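## Task

Carry plate C15 to the vacant nest OUT and leave it seated there, flat within the locators, with its well A1 at the corner labelled A1. All other plates must finish exactly where they began, either seated in their nest or home in their slot of hotel H1. Nothing may count on the robot holding it in place at the end. Finally open the gripper and back away.

## Robot and tools

ROBOT. One four-axis SCARA-style arm (joints: lift, shoulder, elbow, wrist yaw) carrying a two-finger gripper that always stays level and can only turn about vertical. There is a single arm, so every call has one target. The controlled point, end_effector_position, sits midway between the rubber pads, 2 to 3 cm behind the fingertips. The fingers point along the gripper's +x and close along its y.

FRAMES. Scene frame: origin on the table top under the arm base, +z up, +y to the left when facing along +x. Motion offsets, however, are given in the gripper's own axes.

SCENE. Plates B38, B83, B33, B88, B30 and B80 (scene 1) are spread over hotel H1 and nests N1 and N2; only their ID labels tell them apart. H1 has 6 slots numbered from the bottom. A plate is home in a slot when it lies flat on the two prongs, short end forward, behind both front pins and between the side pins. Seated on a nest means flat within its locators. Well A1 is at the plate's cut-off corner. Nest RG, in front of H1, may be used as a temporary parking spot. Scene 2's task text arrives in the finished_scene result.

ROW FORMAT. Every motion uses a row of 5 numbers, each in [-1, 1]: dx, dy, dz, rz, opening. The first four are an offset (not a pose) in gripper axes, scaled so 1.0 equals 0.6 m or 180 degrees; rz positive turns from +x toward +y. The offset is counted from the gripper pose in the latest result that reports it; before any such result in a scene, and for the second and later calls inside one reply, it is counted from where the arm is when the action begins. All rows in one action share that same base; they do not add up. A row of zero offsets drives back to the base pose, it does not hold still. Opening is absolute: +1 fully open (0.140 m), -1 closed (pads still 0.066 m apart). Open-to-closed takes at least about 0.6 s.

TOOLS.
execute_actions: {"actions": [...], "pictures": bool}. The list holds zero or one item. Empty list: just report the state. Action: {"rows": [1 to 15 rows], "steps": up to 15, default 15}; each step is 1/30 s, one row per step, the last row repeated if rows run out. Wait: {"steps": n}, n up to 300, counted from the previous result, so thinking time is included. A rejected call sends nothing.
move: {"target": one row, "speed": m/s from 0.002 to 0.5, default 0.25; turning limited to twice that in rad/s}. Drives a straight path, lasting 0.5 to 10 s, toward the target; a path needing longer stops short. It takes the shorter turn direction, does not slow for obstacles, lags and may stray or exceed speed when the arm is almost straight. The opening is sent at the start. It ends when path and fingers are at rest, or 5 s after the path ends.
wait: {"seconds": 0 to 10}; sends nothing new.
zoom_image: {"camera": "cam_low" or "cam_wrist", "region": [x0, y0, x1, y1]} in image pixels, top-left origin, at most 504 by 504.
finished_scene: {"scene": 1 or 2}; irreversible, reports success and starts the next scene. Answering with no tool call ends everything.

MOTION LIMITS. Each step the commanded pose is clipped to within 70 mm and 16 degrees of the measured pose. After an action's last step the arm only goes on to the last clipped pose, so a far target may need more calls; check the reported pose. Joints share speed and acceleration limits and stop together when reversed. Keep the elbow more than 0.4 rad from 0 or the arm may fold and fault.

RESULTS. State line: end_effector_position (m) and end_effector_quat_wxyz in the scene frame; the printed position can be slightly off at long reach. Joint positions: lift (m, 0 to 0.55), shoulder (-2 to 2 rad), elbow (-2.8 to 2.8), wrist yaw (-12.566 to 12.566), then the pad gap (m). grip_measured is the measured opening on the command scale, possibly off by about 1 mm all scene. To grip, command roughly 0.04 below grip_measured (less for a lighter hold); pads push about 18 N each. "Hand target" shows where the controller is heading. "pose unreachable" and HELD mark steps that a clearance check altered or blocked. A move adds a "move:" line: done (at rest near target), off_target, moving, held (last step blocked) or fault, plus limits=paced (pose clipped) or limits=held (some steps blocked; afterwards the arm may jump fast), and the distance to target. Pictures come from cam_low (fixed) and cam_wrist (on the hand), both 672x504; calibration data are supplied and may be slightly off.

CAUTIONS. Never knock or set anything off the table. Avoid dropping, slamming, striking or shoving hard: faster contact hits harder, and aiming further past a contact presses harder. Repeated small offsets against something rigid do not add force, but against something yielding they keep pushing. A stopped arm usually keeps pressing until commanded otherwise. Joint load limits: lift 55.8 N, shoulder 8.37 N m, elbow 4.18 N m, wrist yaw 1.39 N m, including the held plate's weight; reaching one halts the arm 10 s and drops the rest of the call. Holding loads heats motors: MOTOR HOT appears at 85 °C, and at 100 °C an OVER-TEMPERATURE FAULT brakes the arm. Any stop is costly. Held parts may occasionally be tugged and loose items nudged.

Each tool is called after ">>>" by a JSON object that holds its "name" and its "arguments", one argument or row to a line.

## Session

>>> {"name": "execute_actions", "arguments": {
  "actions": []
}}

Scene clock: 0.00 s of 9600.00 s.
end_effector_position=(+0.5035, -0.2896, +0.5164) grip_measured=+0.98 end_effector_quat_wxyz=(-0.462, -0.000, -0.000, +0.887)
Joint positions: [ 0.511  0.096  2.048 -4.325  0.139]
Hand target: +0.503, -0.290, +0.516; -0.462, -0.000, -0.000, +0.887
camera_calibration (this result's frames):
cam_wrist: T_world_to_cam=[[-0.821213, 0.570619, 0.00175373, 0.586726], [0.339801, 0.491493, -0.801854, 0.373056], [-0.458416, -0.657897, -0.597517, 0.444905], [0, 0, 0, 1]] pos_world=[0.559014, -0.22545, 0.563946]

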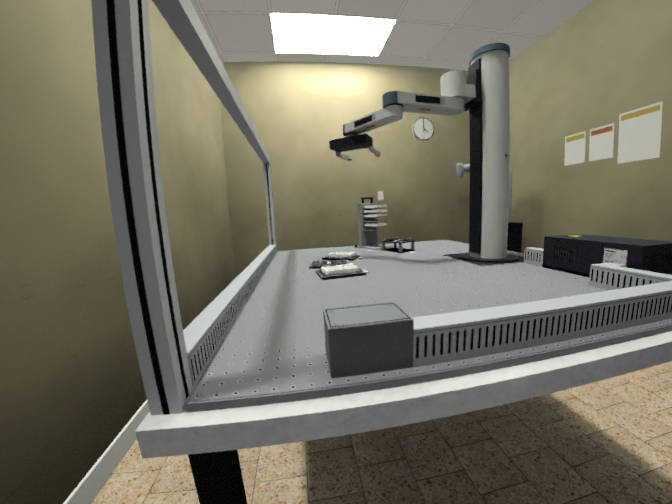

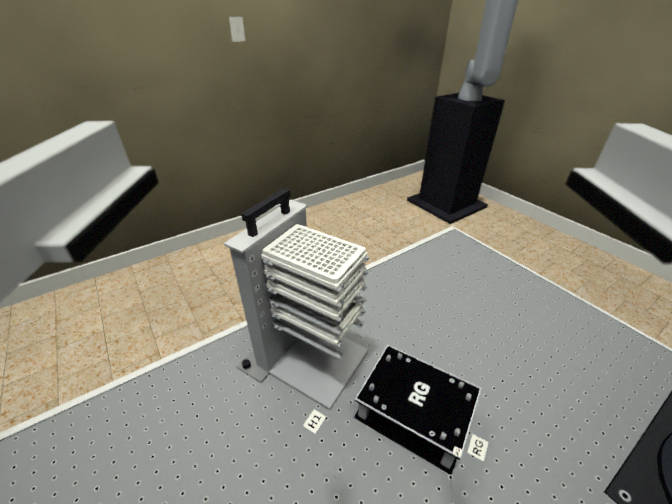

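>>> {"name": "zoom_image", "arguments": {
  "camera": "cam_wrist",
  "region": [215, 185, 405, 415]
}}

>>> {"name": "zoom_image", "arguments": {
  "camera": "cam_wrist",
  "region": [340, 335, 500, 485]
}}

>>> {"name": "zoom_image", "arguments": {
  "camera": "cam_low",
  "region": [300, 185, 430, 290]
}}

Region (215, 185, 405, 415) of cam_wrist's 672x504 image, scaled by 2.191, with more detail than that image has; it fills the left 416 columns of this view, and the rest is white.

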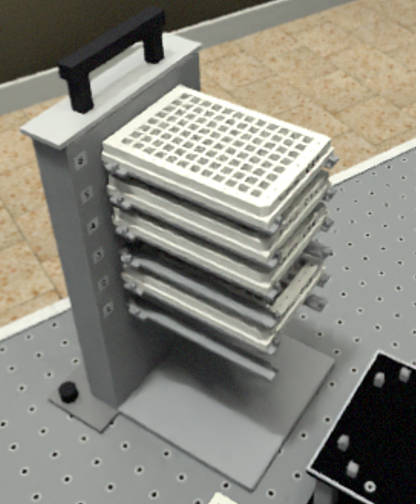

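Region (340, 335, 500, 485) of cam_wrist's 672x504 image, scaled by 3.150, with more detail than that image has; it fills the top 472 rows of this view, and the rest is white.

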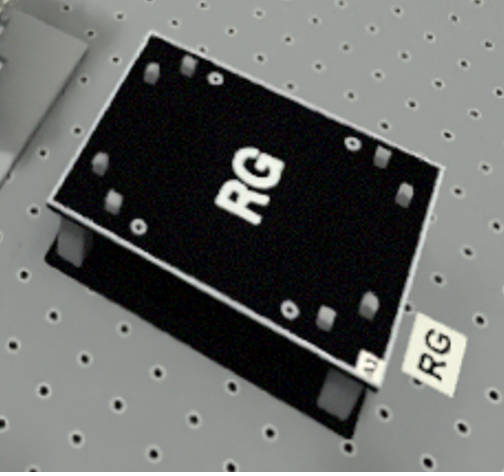

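Region (300, 185, 430, 290) of cam_low's 672x504 image, scaled by 3.877, with more detail than that image has; it fills the top 407 rows of this view, and the rest is white.

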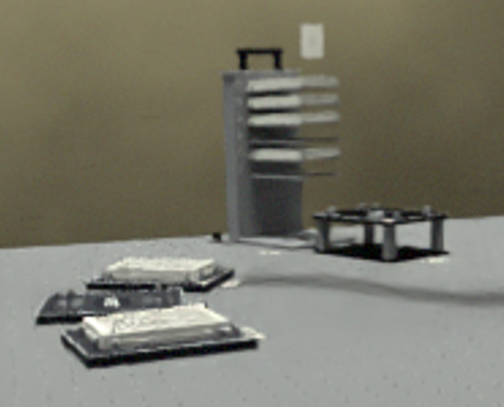

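>>> {"name": "move", "arguments": {
  "target": [0.3615, -0.1620, -0.4107, 0.3271, 1.0],
  "speed": 0.5
}}

>>> {"name": "zoom_image", "arguments": {
  "camera": "cam_wrist",
  "region": [240, 30, 470, 200]
}}

>>> {"name": "zoom_image", "arguments": {
  "camera": "cam_wrist",
  "region": [240, 170, 470, 340]
}}

>>> {"name": "move", "arguments": {
  "target": [-0.2851, 0.7401, -0.2167, 0.315, 1.0],
  "speed": 0.5
}}

Scene clock: 121.63 s of 9600.00 s.
end_effector_position=(+0.2994, -0.4117, +0.2700) grip_measured=+0.98 end_effector_quat_wxyz=(+0.838, +0.000, +0.000, -0.546)
Joint positions: [ 0.265 -0.471  1.182 -1.866  0.139]
Hand target: +0.300, -0.412, +0.270; +0.838, +0.000, +0.000, -0.545
Off the commanded pose: 0.000 m, 0 deg.
After step 90, 117.00 s passed at rest.
move: done
camera_calibration (this result's frames):
cam_wrist: T_world_to_cam=[[-0.913067, -0.407806, 0.00175373, 0.113945], [-0.244956, 0.545001, -0.801854, 0.501901], [0.326045, -0.732576, -0.597517, -0.141875], [0, 0, 0, 1]] pos_world=[0.273241, -0.331003, 0.317479]

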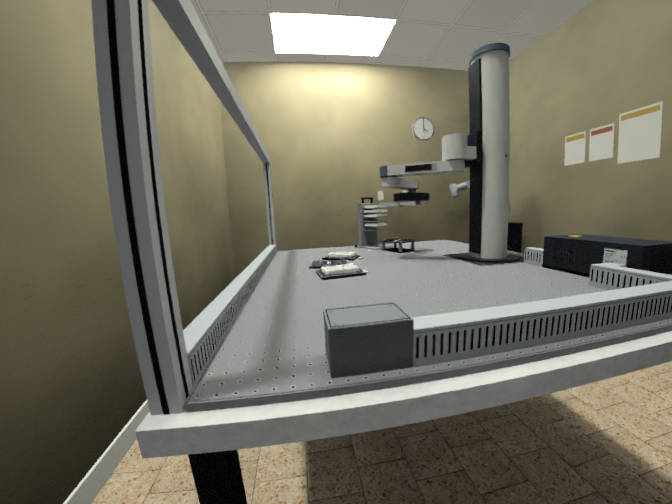

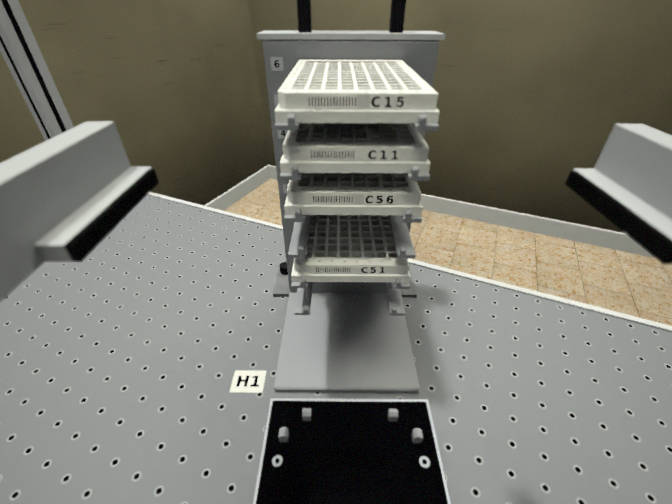

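Region (240, 30, 470, 200) of cam_wrist's 672x504 image, scaled by 2.191, with more detail than that image has; it fills the top 373 rows of this view, and the rest is white.

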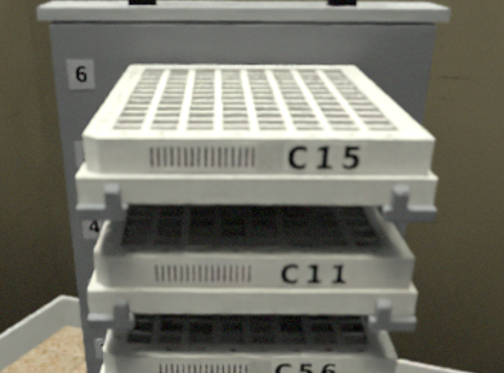

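Region (240, 170, 470, 340) of cam_wrist's 672x504 image, scaled by 2.191, with more detail than that image has; it fills the top 373 rows of this view, and the rest is white.

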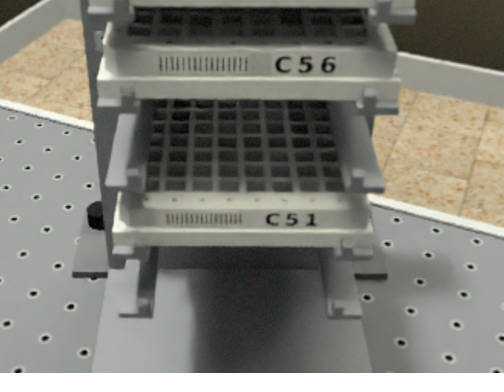

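Scene clock: 123.33 s of 9600.00 s.
end_effector_position=(+0.6361, -0.0756, +0.1399) grip_measured=+0.98 end_effector_quat_wxyz=(+0.997, +0.000, +0.000, -0.082)
Joint positions: [ 0.135  0.637  1.354 -2.156  0.139]
Hand target: +0.636, -0.075, +0.140; +0.997, +0.000, +0.000, -0.082
Off the commanded pose: 0.000 m, 0 deg.
move: done; limits=paced
camera_calibration (this result's frames):
cam_wrist: T_world_to_cam=[[-0.160956, -0.98696, 0.00175373, 0.0364049], [-0.589954, 0.0947866, -0.801854, 0.482339], [0.791232, -0.130098, -0.597517, -0.333527], [0, 0, 0, 1]] pos_world=[0.554314, -0.0531804, 0.187413]

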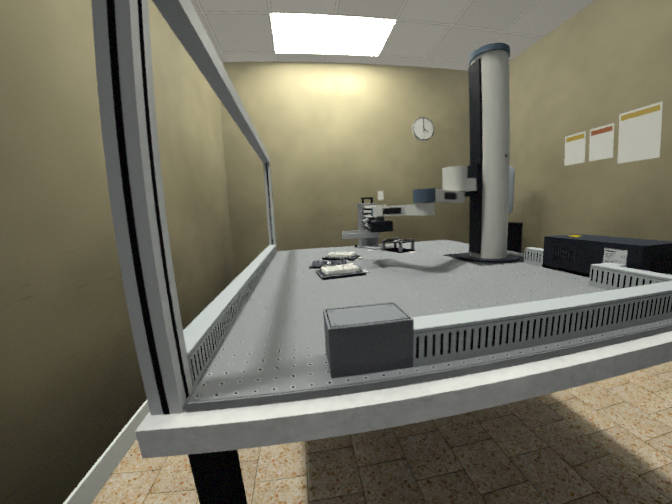

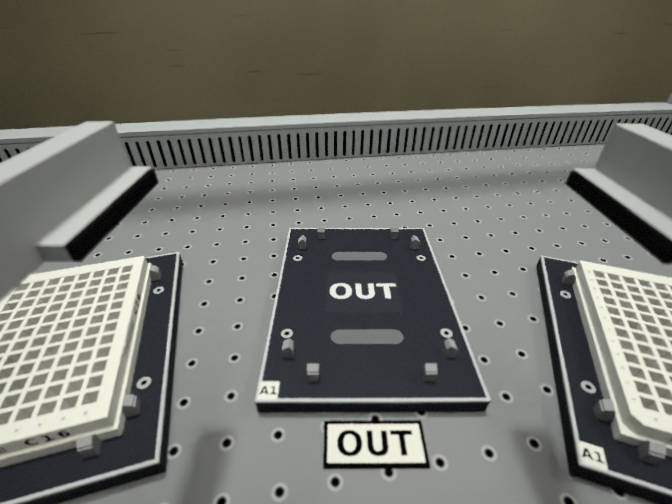

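>>> {"name": "zoom_image", "arguments": {
  "camera": "cam_wrist",
  "region": [250, 320, 350, 420]
}}

>>> {"name": "zoom_image", "arguments": {
  "camera": "cam_wrist",
  "region": [400, 320, 500, 420]
}}

>>> {"name": "zoom_image", "arguments": {
  "camera": "cam_wrist",
  "region": [278, 220, 358, 270]
}}

>>> {"name": "zoom_image", "arguments": {
  "camera": "cam_wrist",
  "region": [360, 220, 440, 270]
}}

>>> {"name": "zoom_image", "arguments": {
  "camera": "cam_wrist",
  "region": [0, 340, 190, 504]
}}

Region (250, 320, 350, 420) of cam_wrist's 672x504 image, scaled by 5.040, with more detail than that image has.

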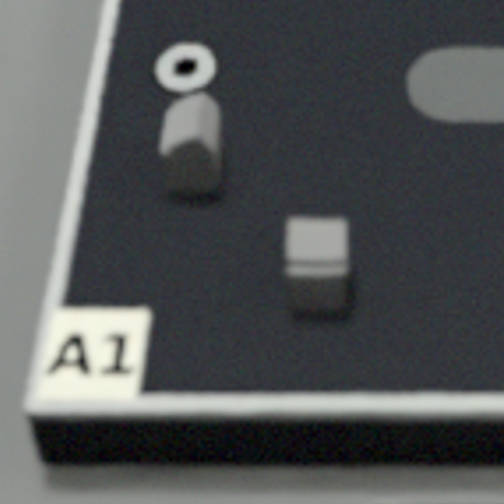

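Region (400, 320, 500, 420) of cam_wrist's 672x504 image, scaled by 5.040, with more detail than that image has.

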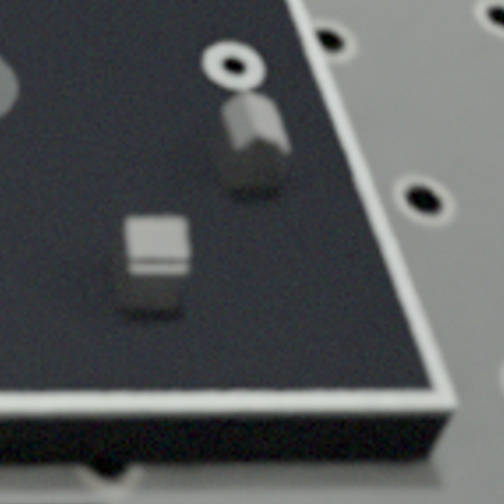

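Region (278, 220, 358, 270) of cam_wrist's 672x504 image, scaled by 6.300, with more detail than that image has; it fills the top 315 rows of this view, and the rest is white.

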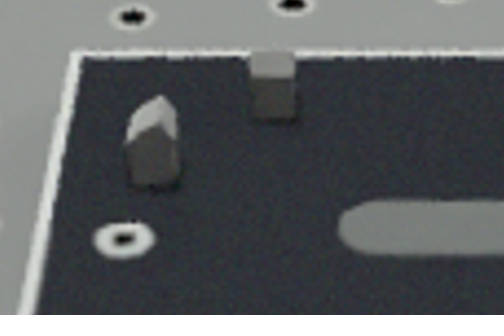

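Region (360, 220, 440, 270) of cam_wrist's 672x504 image, scaled by 6.300, with more detail than that image has; it fills the top 315 rows of this view, and the rest is white.

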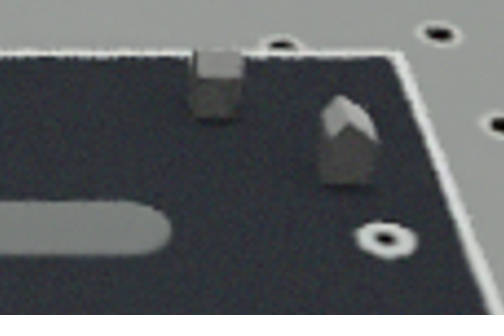

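Region (0, 340, 190, 504) of cam_wrist's 672x504 image, scaled by 2.653, with more detail than that image has; it fills the top 435 rows of this view, and the rest is white.

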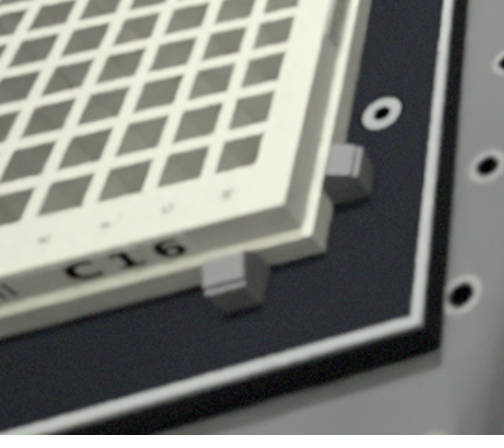

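>>> {"name": "move", "arguments": {
  "target": [-0.4303, -0.6967, 0.2268, -0.3152, 0.05],
  "speed": 0.45
}}

>>> {"name": "move", "arguments": {
  "target": [0.1917, 0, 0, 0, 0.05],
  "speed": 0.2
}}

>>> {"name": "zoom_image", "arguments": {
  "camera": "cam_wrist",
  "region": [110, 300, 250, 440]
}}

>>> {"name": "zoom_image", "arguments": {
  "camera": "cam_wrist",
  "region": [532, 300, 672, 440]
}}

>>> {"name": "zoom_image", "arguments": {
  "camera": "cam_wrist",
  "region": [250, 100, 470, 160]
}}

Scene clock: 245.07 s of 9600.00 s.
end_effector_position=(+0.3129, -0.4457, +0.2760) grip_measured=+0.05 end_effector_quat_wxyz=(+0.838, +0.000, +0.000, -0.546)
Joint positions: [ 0.271 -0.523  1.357 -1.989  0.105]
Hand target: +0.313, -0.446, +0.276; +0.838, +0.000, +0.000, -0.546
Off the commanded pose: 0.000 m, 0 deg.
After step 90, 117.00 s passed at rest.
move: done; limits=paced
camera_calibration (this result's frames):
cam_wrist: T_world_to_cam=[[-0.913438, -0.406974, 0.00175373, 0.112851], [-0.244459, 0.545224, -0.801854, 0.5285], [0.325378, -0.732873, -0.597517, -0.16743], [0, 0, 0, 1]] pos_world=[0.286757, -0.364929, 0.32354]

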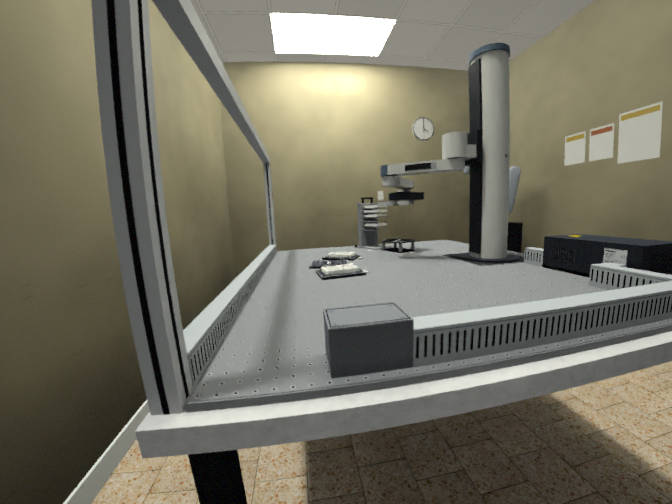

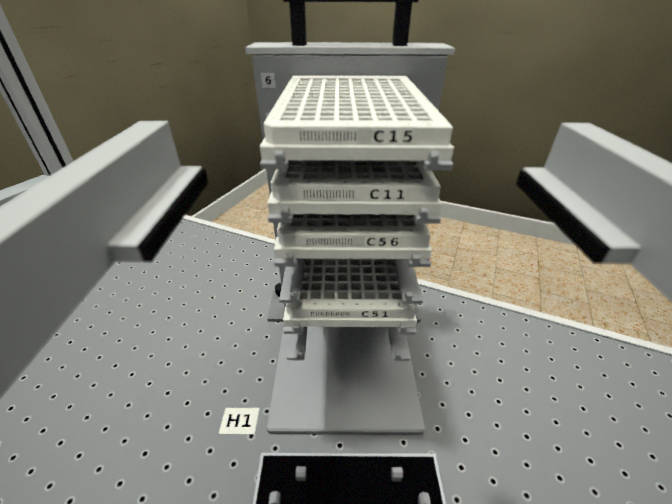

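Scene clock: 246.07 s of 9600.00 s.
end_effector_position=(+0.3593, -0.5509, +0.2760) grip_measured=+0.05 end_effector_quat_wxyz=(+0.838, +0.000, +0.000, -0.546)
Joint positions: [ 0.271 -0.767  2.026 -2.413  0.105]
Hand target: +0.359, -0.551, +0.276; +0.838, +0.000, +0.000, -0.546
Off the commanded pose: 0.000 m, 0 deg.
move: done
camera_calibration (this result's frames):
cam_wrist: T_world_to_cam=[[-0.913417, -0.407021, 0.00175373, 0.112412], [-0.244487, 0.545212, -0.801854, 0.597233], [0.325415, -0.732856, -0.597517, -0.259642], [0, 0, 0, 1]] pos_world=[0.333186, -0.470144, 0.323556]

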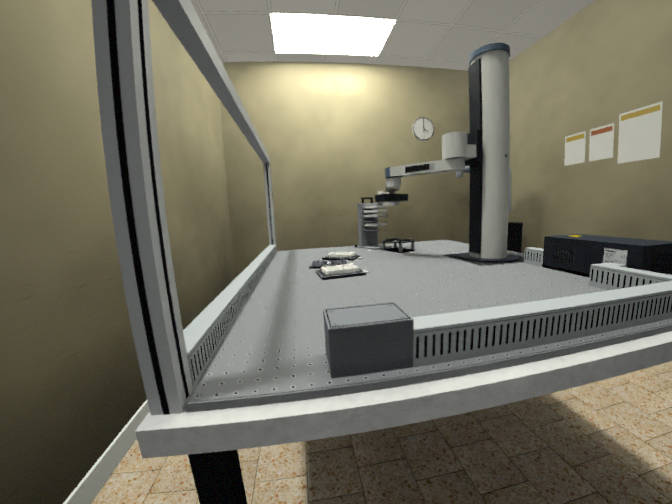

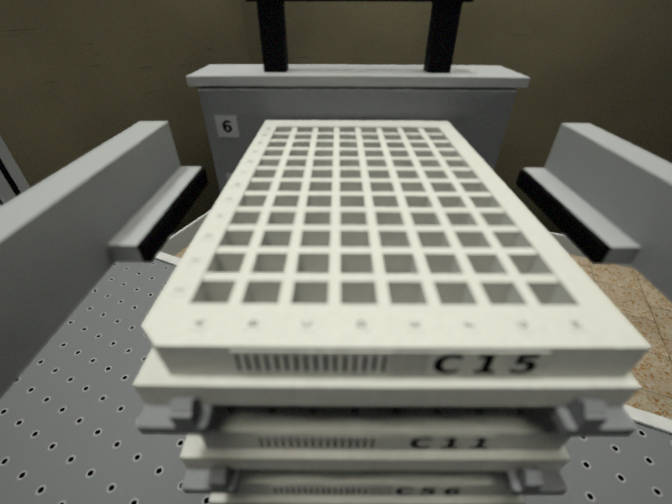

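Region (110, 300, 250, 440) of cam_wrist's 672x504 image, scaled by 3.600, with more detail than that image has.

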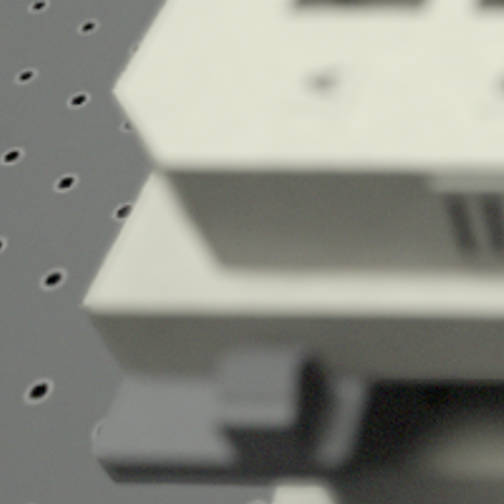

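Region (532, 300, 672, 440) of cam_wrist's 672x504 image, scaled by 3.600, with more detail than that image has.

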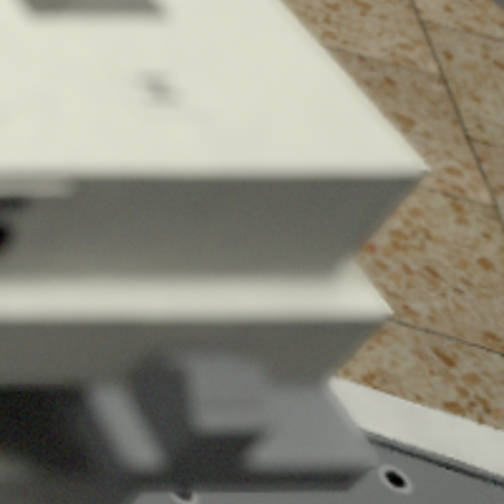

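Region (250, 100, 470, 160) of cam_wrist's 672x504 image, scaled by 2.291, with more detail than that image has; it fills the top 137 rows of this view, and the rest is white.

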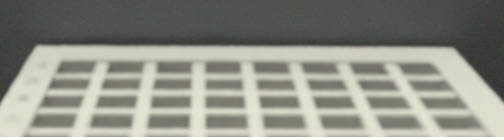

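>>> {"name": "execute_actions", "arguments": {
  "actions": [
    {"rows": [[0,-0.0003,0.0007,-0.0011,-0.2],[0,-0.0003,0.0007,-0.0011,-0.35],[0,-0.0003,0.0007,-0.0011,-0.45],[0,-0.0003,0.0007,-0.0011,-0.49],[0,-0.0003,0.0007,-0.0011,-0.49],[0,-0.0003,0.0007,-0.0011,-0.49],[0,-0.0003,0.0007,-0.0011,-0.51],[0,-0.0003,0.0007,-0.0011,-0.53],[0,-0.0003,0.0007,-0.0011,-0.55],[0,-0.0003,0.0007,-0.0011,-0.565],[0,-0.0003,0.0007,-0.0011,-0.58],[0,-0.0003,0.0007,-0.0011,-0.595],[0,-0.0003,0.0007,-0.0011,-0.61],[0,-0.0003,0.0007,-0.0011,-0.62],[0,-0.0003,0.0007,-0.0011,-0.63]], "steps": 15}
  ],
  "pictures": false
}}

>>> {"name": "execute_actions", "arguments": {
  "actions": [
    {"rows": [[0,0,0,0,-0.635],[0,0,0,0,-0.635],[0,0,0,0,-0.635],[0,0,0,0,-0.635],[0,0,0.001,0,-0.635],[0,0,0.0025,0,-0.635],[0,0,0.0045,0,-0.635],[0,0,0.007,0,-0.635],[0,0,0.0095,0,-0.635],[0,0,0.012,0,-0.635],[0,0,0.014,0,-0.635],[0,0,0.0153,0,-0.635],[0,0,0.0158,0,-0.635],[0,0,0.0158,0,-0.635],[0,0,0.0158,0,-0.635]], "steps": 15}
  ]
}}

Scene clock: 328.00 s of 9600.00 s.
end_effector_position=(+0.3591, -0.5509, +0.2765) grip_measured=-0.59 end_effector_quat_wxyz=(+0.837, +0.000, +0.000, -0.547)
Joint positions: [ 0.271 -0.767  2.026 -2.417  0.081]
Hand target: +0.359, -0.551, +0.276; +0.837, +0.000, +0.000, -0.547
Off the commanded pose: 0.000 m, 0 deg.
Steps of this call (steps 1 to 90: nothing new was sent; then 78.43 s passed at rest; steps 91 to 105: all 15 steps of this action). Readings (end_effector_position):
91: (+0.3593, -0.5509, +0.2761)
92: (+0.3591, -0.5510, +0.2764)
94: (+0.3591, -0.5510, +0.2765)
98: (+0.3591, -0.5510, +0.2765)
105: the state above

Scene clock: 328.50 s of 9600.00 s.
end_effector_position=(+0.3591, -0.5509, +0.2860) grip_measured=-0.59 end_effector_quat_wxyz=(+0.837, +0.000, +0.000, -0.547)
Joint positions: [ 0.281 -0.767  2.026 -2.417  0.081]
Hand target: +0.359, -0.551, +0.286; +0.837, +0.000, +0.000, -0.547
Off the commanded pose: 0.000 m, 0 deg.
Steps of this call (steps 1 to 15: all 15 steps of this action). Readings (end_effector_position):
1: (+0.3591, -0.5509, +0.2765)
2: (+0.3591, -0.5509, +0.2765)
4: (+0.3591, -0.5509, +0.2765)
8: (+0.3591, -0.5509, +0.2790)
15: the state above
camera_calibration (this result's frames):
cam_wrist: T_world_to_cam=[[-0.914765, -0.403983, 0.00175373, 0.114364], [-0.242674, 0.546021, -0.801854, 0.60502], [0.322978, -0.733934, -0.597517, -0.253408], [0, 0, 0, 1]] pos_world=[0.333284, -0.470137, 0.333522]

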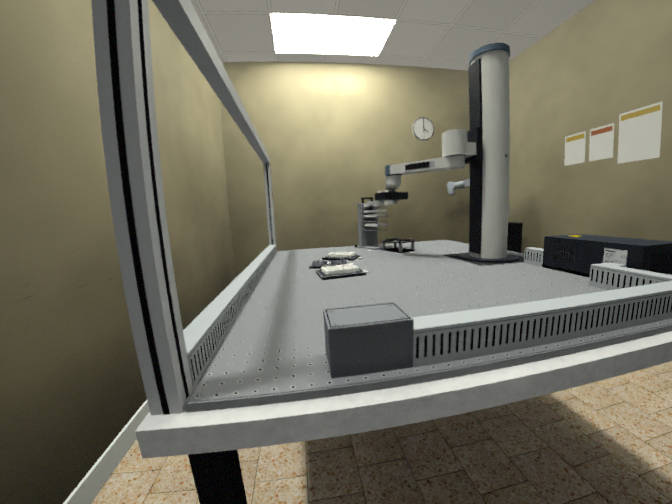

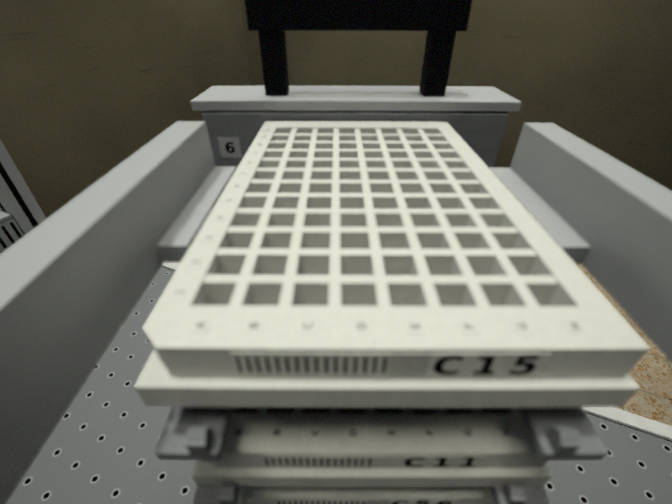

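>>> {"name": "execute_actions", "arguments": {
  "actions": []
}}

Scene clock: 348.70 s of 9600.00 s.
end_effector_position=(+0.3591, -0.5509, +0.2860) grip_measured=-0.59 end_effector_quat_wxyz=(+0.837, +0.000, +0.000, -0.547)
Joint positions: [ 0.281 -0.767  2.026 -2.417  0.081]
Hand target: +0.359, -0.551, +0.286; +0.837, +0.000, +0.000, -0.547
Off the commanded pose: 0.000 m, 0 deg.
Steps of this call (steps 1 to 90: nothing new was sent; then 17.20 s passed at rest). Readings (end_effector_position):
1: (+0.3591, -0.5509, +0.2860)
2: (+0.3591, -0.5509, +0.2860)
4: (+0.3591, -0.5509, +0.2860)
8: (+0.3591, -0.5509, +0.2860)
90: the state above
camera_calibration (this result's frames):
cam_wrist: T_world_to_cam=[[-0.914765, -0.403983, 0.00175373, 0.114364], [-0.242674, 0.546021, -0.801854, 0.605001], [0.322978, -0.733934, -0.597517, -0.253421], [0, 0, 0, 1]] pos_world=[0.333284, -0.470137, 0.333499]

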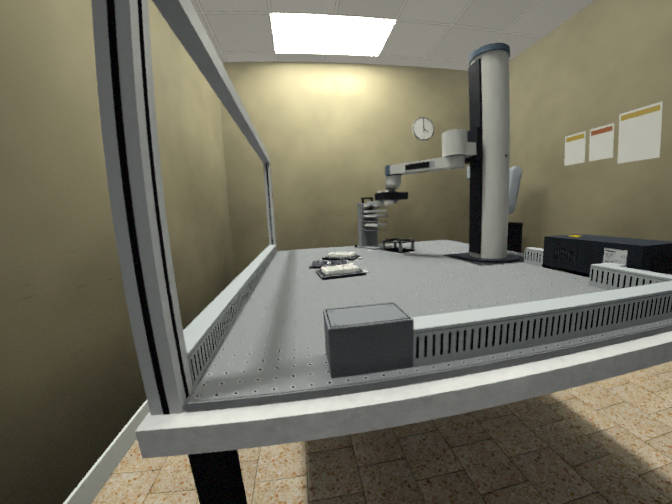

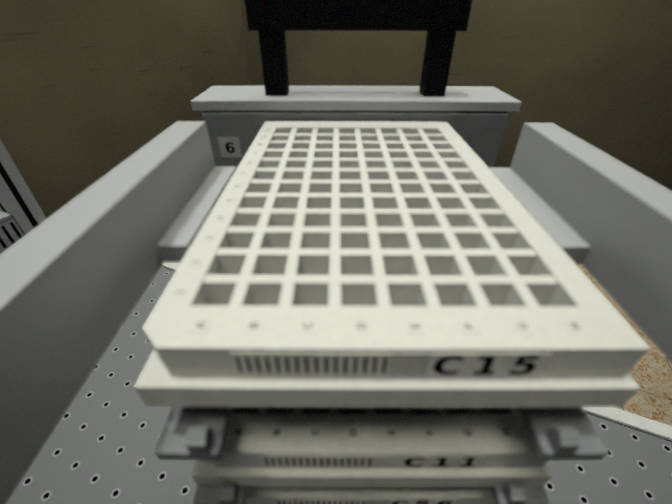

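>>> {"name": "move", "arguments": {
  "target": [-0.1367, 0.2522, 0.01, 0.0954, -0.635],
  "speed": 0.3
}}

>>> {"name": "move", "arguments": {
  "target": [-0.1310, 0.6565, -0.40, 0.2227, -0.635],
  "speed": 0.42
}}

>>> {"name": "zoom_image", "arguments": {
  "camera": "cam_wrist",
  "region": [110, 364, 250, 504]
}}

>>> {"name": "zoom_image", "arguments": {
  "camera": "cam_wrist",
  "region": [520, 364, 660, 504]
}}

Scene clock: 378.50 s of 9600.00 s.
end_effector_position=(+0.4650, -0.4151, +0.2919) grip_measured=-0.59 end_effector_quat_wxyz=(+0.909, +0.000, +0.000, -0.416)
Joint positions: [ 0.287 -0.288  1.563 -2.133  0.081]
Hand target: +0.465, -0.415, +0.292; +0.909, +0.000, +0.000, -0.416
Off the commanded pose: 0.000 m, 0 deg.
After step 120, 24.80 s passed at rest.
move: done
camera_calibration (this result's frames):
cam_wrist: T_world_to_cam=[[-0.75444, -0.656366, 0.00175373, 0.0867858], [-0.393252, 0.449869, -0.801854, 0.59138], [0.525521, -0.605641, -0.597517, -0.225254], [0, 0, 0, 1]] pos_world=[0.416412, -0.345504, 0.339455]

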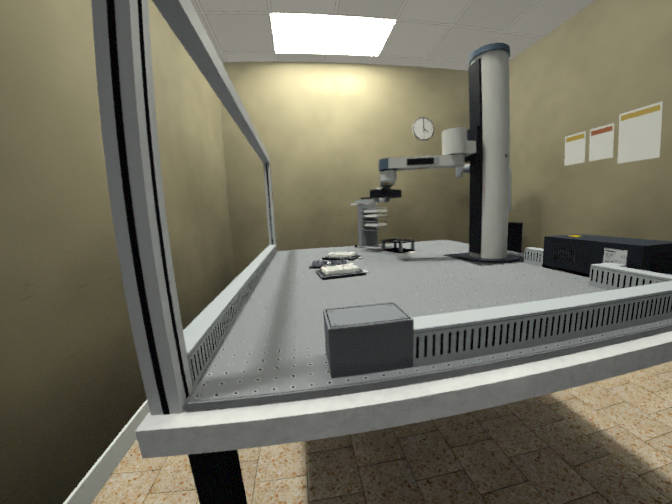

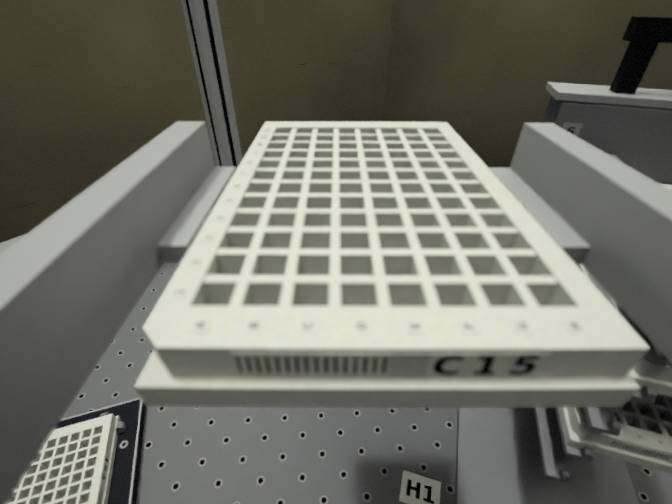

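Scene clock: 380.10 s of 9600.00 s.
end_effector_position=(+0.7117, -0.0978, +0.0519) grip_measured=-0.59 end_effector_quat_wxyz=(+0.997, +0.000, +0.000, -0.079)
Joint positions: [ 0.047  0.429  1.784 -2.371  0.081]
Hand target: +0.712, -0.098, +0.052; +0.997, +0.000, +0.000, -0.079
Off the commanded pose: 0.000 m, 0 deg.
move: done
camera_calibration (this result's frames):
cam_wrist: T_world_to_cam=[[-0.154007, -0.988068, 0.00175373, 0.0217561], [-0.590606, 0.0906324, -0.801854, 0.458476], [0.792128, -0.124527, -0.597517, -0.448853], [0, 0, 0, 1]] pos_world=[0.629678, -0.0759505, 0.0993953]

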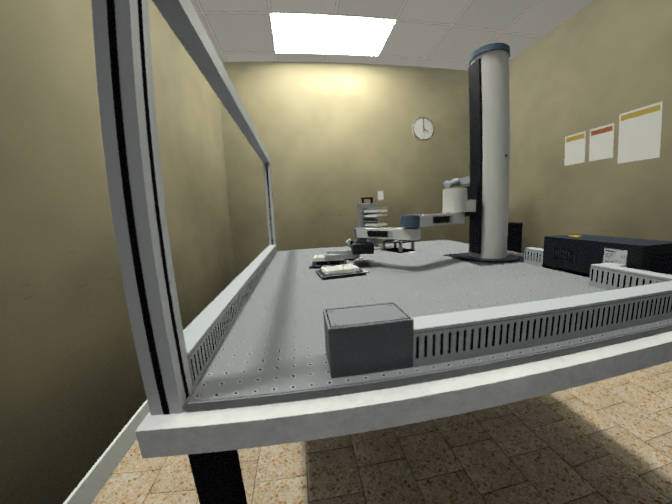

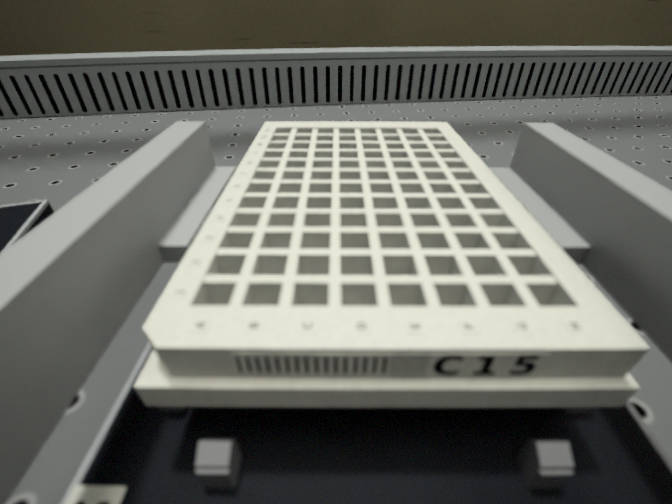

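Region (110, 364, 250, 504) of cam_wrist's 672x504 image, scaled by 3.600, with more detail than that image has.

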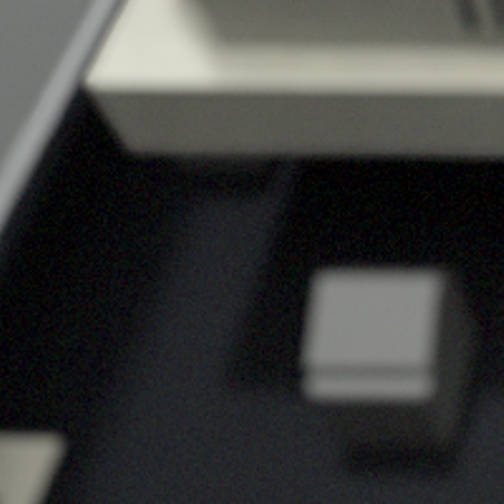

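Region (520, 364, 660, 504) of cam_wrist's 672x504 image, scaled by 3.600, with more detail than that image has.

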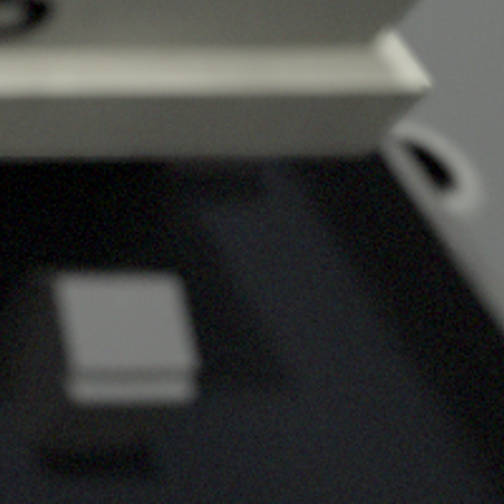

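>>> {"name": "zoom_image", "arguments": {
  "camera": "cam_wrist",
  "region": [185, 425, 255, 495]
}}

>>> {"name": "zoom_image", "arguments": {
  "camera": "cam_wrist",
  "region": [512, 425, 582, 495]
}}

Region (185, 425, 255, 495) of cam_wrist's 672x504 image, scaled by 7.200, with more detail than that image has.

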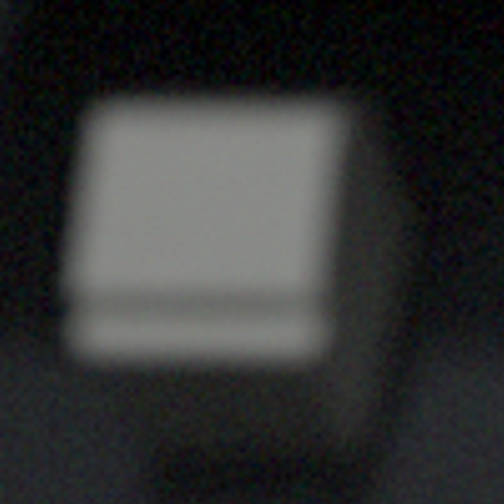

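Region (512, 425, 582, 495) of cam_wrist's 672x504 image, scaled by 7.200, with more detail than that image has.

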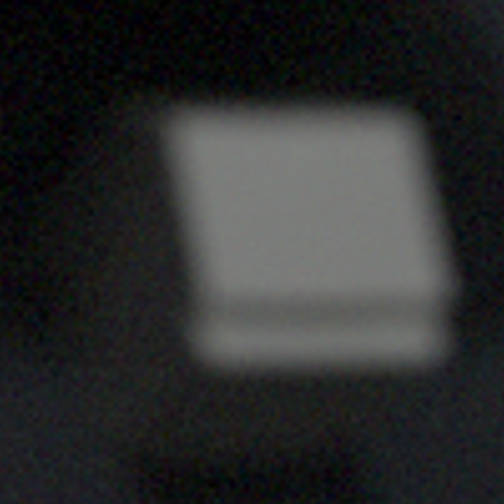

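>>> {"name": "move", "arguments": {
  "target": [-0.001, -0.00063, -0.0105, -0.00045, -0.635],
  "speed": 0.05
}}

>>> {"name": "zoom_image", "arguments": {
  "camera": "cam_wrist",
  "region": [110, 350, 250, 490]
}}

>>> {"name": "zoom_image", "arguments": {
  "camera": "cam_wrist",
  "region": [520, 350, 660, 490]
}}

Scene clock: 485.13 s of 9600.00 s.
end_effector_position=(+0.7110, -0.0982, +0.0456) grip_measured=-0.59 end_effector_quat_wxyz=(+0.997, +0.000, +0.000, -0.080)
Joint positions: [ 0.041  0.43   1.781 -2.37   0.081]
Hand target: +0.711, -0.098, +0.046; +0.997, +0.000, +0.000, -0.080
Off the commanded pose: 0.000 m, 0 deg.
After step 90, 101.33 s passed at rest.
move: done
camera_calibration (this result's frames):
cam_wrist: T_world_to_cam=[[-0.155573, -0.987823, 0.00175373, 0.0224817], [-0.590462, 0.0915688, -0.801854, 0.45306], [0.791929, -0.125783, -0.597517, -0.452153], [0, 0, 0, 1]] pos_world=[0.629085, -0.0761512, 0.0930794]

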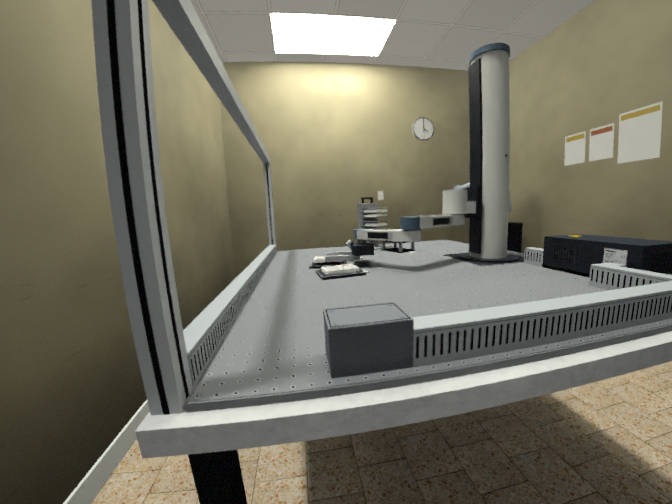

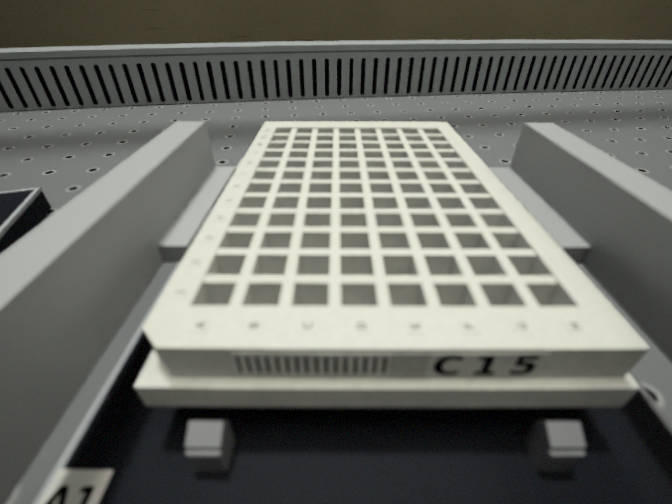

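Region (110, 350, 250, 490) of cam_wrist's 672x504 image, scaled by 3.600, with more detail than that image has.

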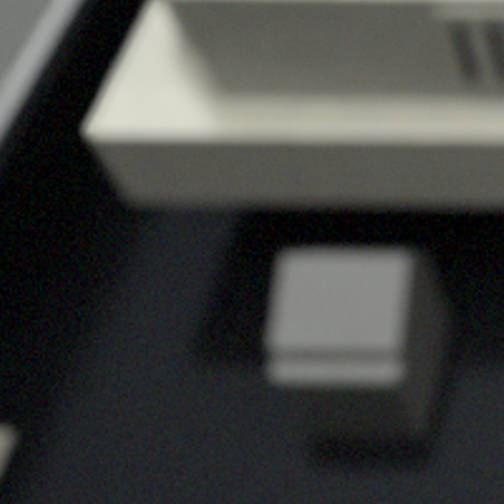

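Region (520, 350, 660, 490) of cam_wrist's 672x504 image, scaled by 3.600, with more detail than that image has.

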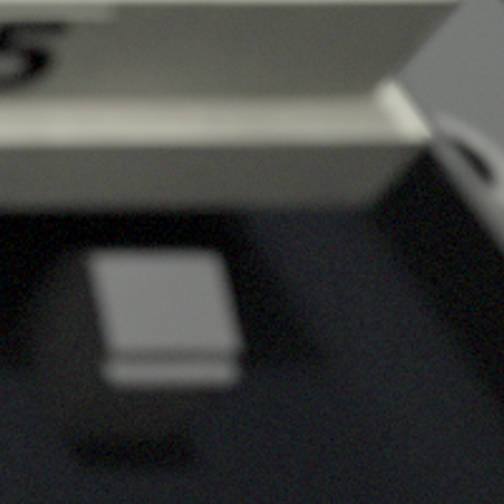

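>>> {"name": "move", "arguments": {
  "target": [0, 0, -0.0172, 0, -0.635],
  "speed": 0.018
}}

>>> {"name": "zoom_image", "arguments": {
  "camera": "cam_wrist",
  "region": [90, 310, 250, 470]
}}

>>> {"name": "zoom_image", "arguments": {
  "camera": "cam_wrist",
  "region": [512, 310, 672, 470]
}}

Scene clock: 521.80 s of 9600.00 s.
end_effector_position=(+0.7109, -0.0982, +0.0353) grip_measured=-0.59 end_effector_quat_wxyz=(+0.997, +0.000, +0.000, -0.080)
Joint positions: [ 0.03   0.43   1.78  -2.369  0.081]
Hand target: +0.711, -0.098, +0.035; +0.997, +0.000, +0.000, -0.080
Off the commanded pose: 0.000 m, 0 deg.
After step 90, 32.87 s passed at rest.
move: done
camera_calibration (this result's frames):
cam_wrist: T_world_to_cam=[[-0.15524, -0.987875, 0.00175373, 0.022244], [-0.590492, 0.0913697, -0.801854, 0.444747], [0.791972, -0.125516, -0.597517, -0.458168], [0, 0, 0, 1]] pos_world=[0.628929, -0.0761694, 0.0828199]

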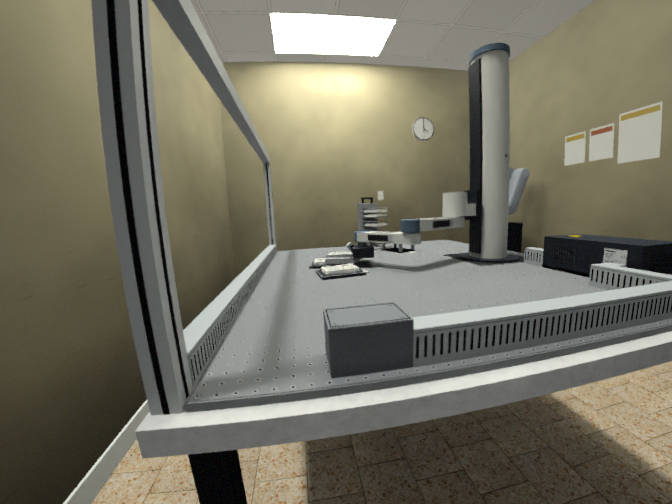

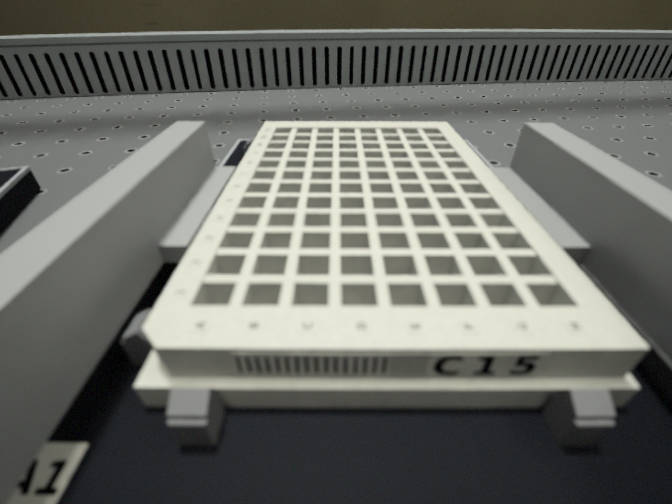

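Region (90, 310, 250, 470) of cam_wrist's 672x504 image, scaled by 3.150, with more detail than that image has.

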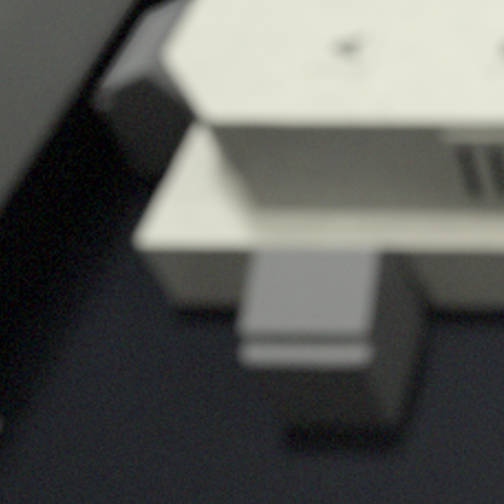

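Region (512, 310, 672, 470) of cam_wrist's 672x504 image, scaled by 3.150, with more detail than that image has.

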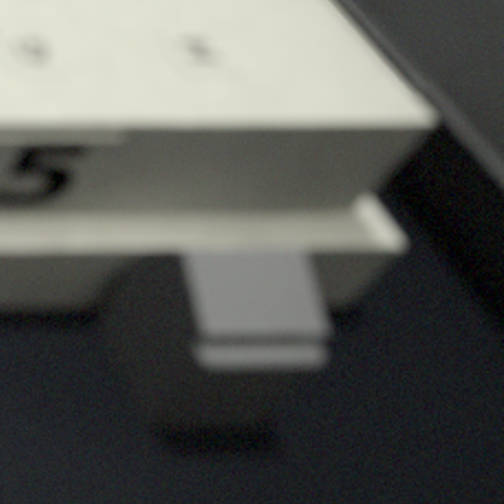

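>>> {"name": "execute_actions", "arguments": {
  "actions": [
    {"rows": [[-0.0002,0,-0.0001,0,-0.635],[-0.00035,0,-0.0002,0,-0.635],[-0.00035,0,-0.00025,0,-0.635],[-0.00035,0,-0.00025,0,-0.635],[-0.00035,0,-0.00025,0,-0.635],[-0.00035,0,-0.00025,0,-0.61],[-0.00035,0,-0.00025,0,-0.585],[-0.00035,0,-0.00025,0,-0.56],[-0.00035,0,-0.00025,0,-0.52],[-0.00035,0,-0.00025,0,-0.46],[-0.00035,0,-0.00025,0,-0.38],[-0.00035,0,-0.00025,0,-0.3],[-0.00035,0,-0.00025,0,-0.3]], "steps": 13}
  ],
  "pictures": false
}}

>>> {"name": "move", "arguments": {
  "target": [-0.15, 0, 0.21, 0, 1.0],
  "speed": 0.4
}}

Scene clock: 547.20 s of 9600.00 s.
end_effector_position=(+0.7107, -0.0981, +0.0352) grip_measured=-0.30 end_effector_quat_wxyz=(+0.997, +0.000, +0.000, -0.080)
Joint positions: [ 0.03   0.43   1.779 -2.368  0.092]
Hand target: +0.711, -0.098, +0.035; +0.997, +0.000, +0.000, -0.080
Off the commanded pose: 0.000 m, 0 deg.
Steps of this call (steps 1 to 90: nothing new was sent; then 21.97 s passed at rest; steps 91 to 103: all 13 steps of this action). Readings (end_effector_position):
91: (+0.7109, -0.0981, +0.0353)
92: (+0.7107, -0.0981, +0.0353)
94: (+0.7107, -0.0981, +0.0353)
98: (+0.7107, -0.0981, +0.0353)
103: the state above

Scene clock: 548.33 s of 9600.00 s.
end_effector_position=(+0.6218, -0.0839, +0.1613) grip_measured=+0.98 end_effector_quat_wxyz=(+0.997, +0.000, +0.000, -0.080)
Joint positions: [ 0.156  0.626  1.292 -2.078  0.139]
Hand target: +0.622, -0.084, +0.161; +0.997, +0.000, +0.000, -0.080
Off the commanded pose: 0.000 m, 0 deg.
move: done
camera_calibration (this result's frames):
cam_wrist: T_world_to_cam=[[-0.155527, -0.98783, 0.00175373, 0.0224795], [-0.590466, 0.091541, -0.801854, 0.491822], [0.791935, -0.125745, -0.597517, -0.310564], [0, 0, 0, 1]] pos_world=[0.539847, -0.0618679, 0.208763]

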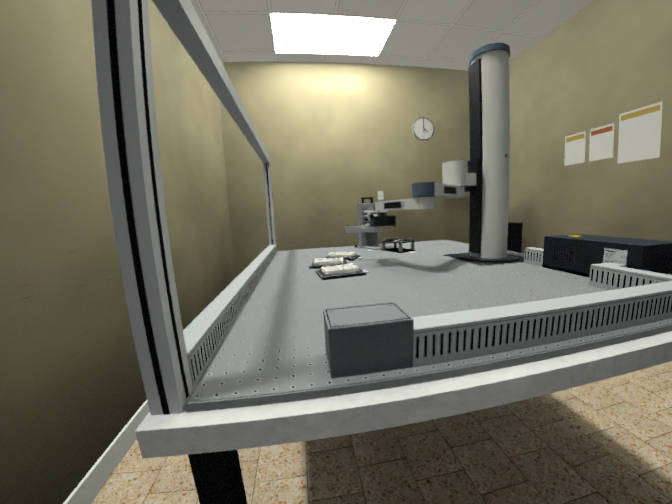

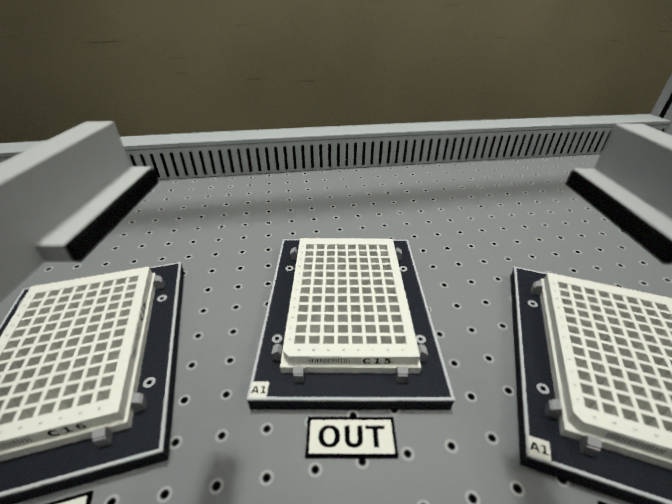

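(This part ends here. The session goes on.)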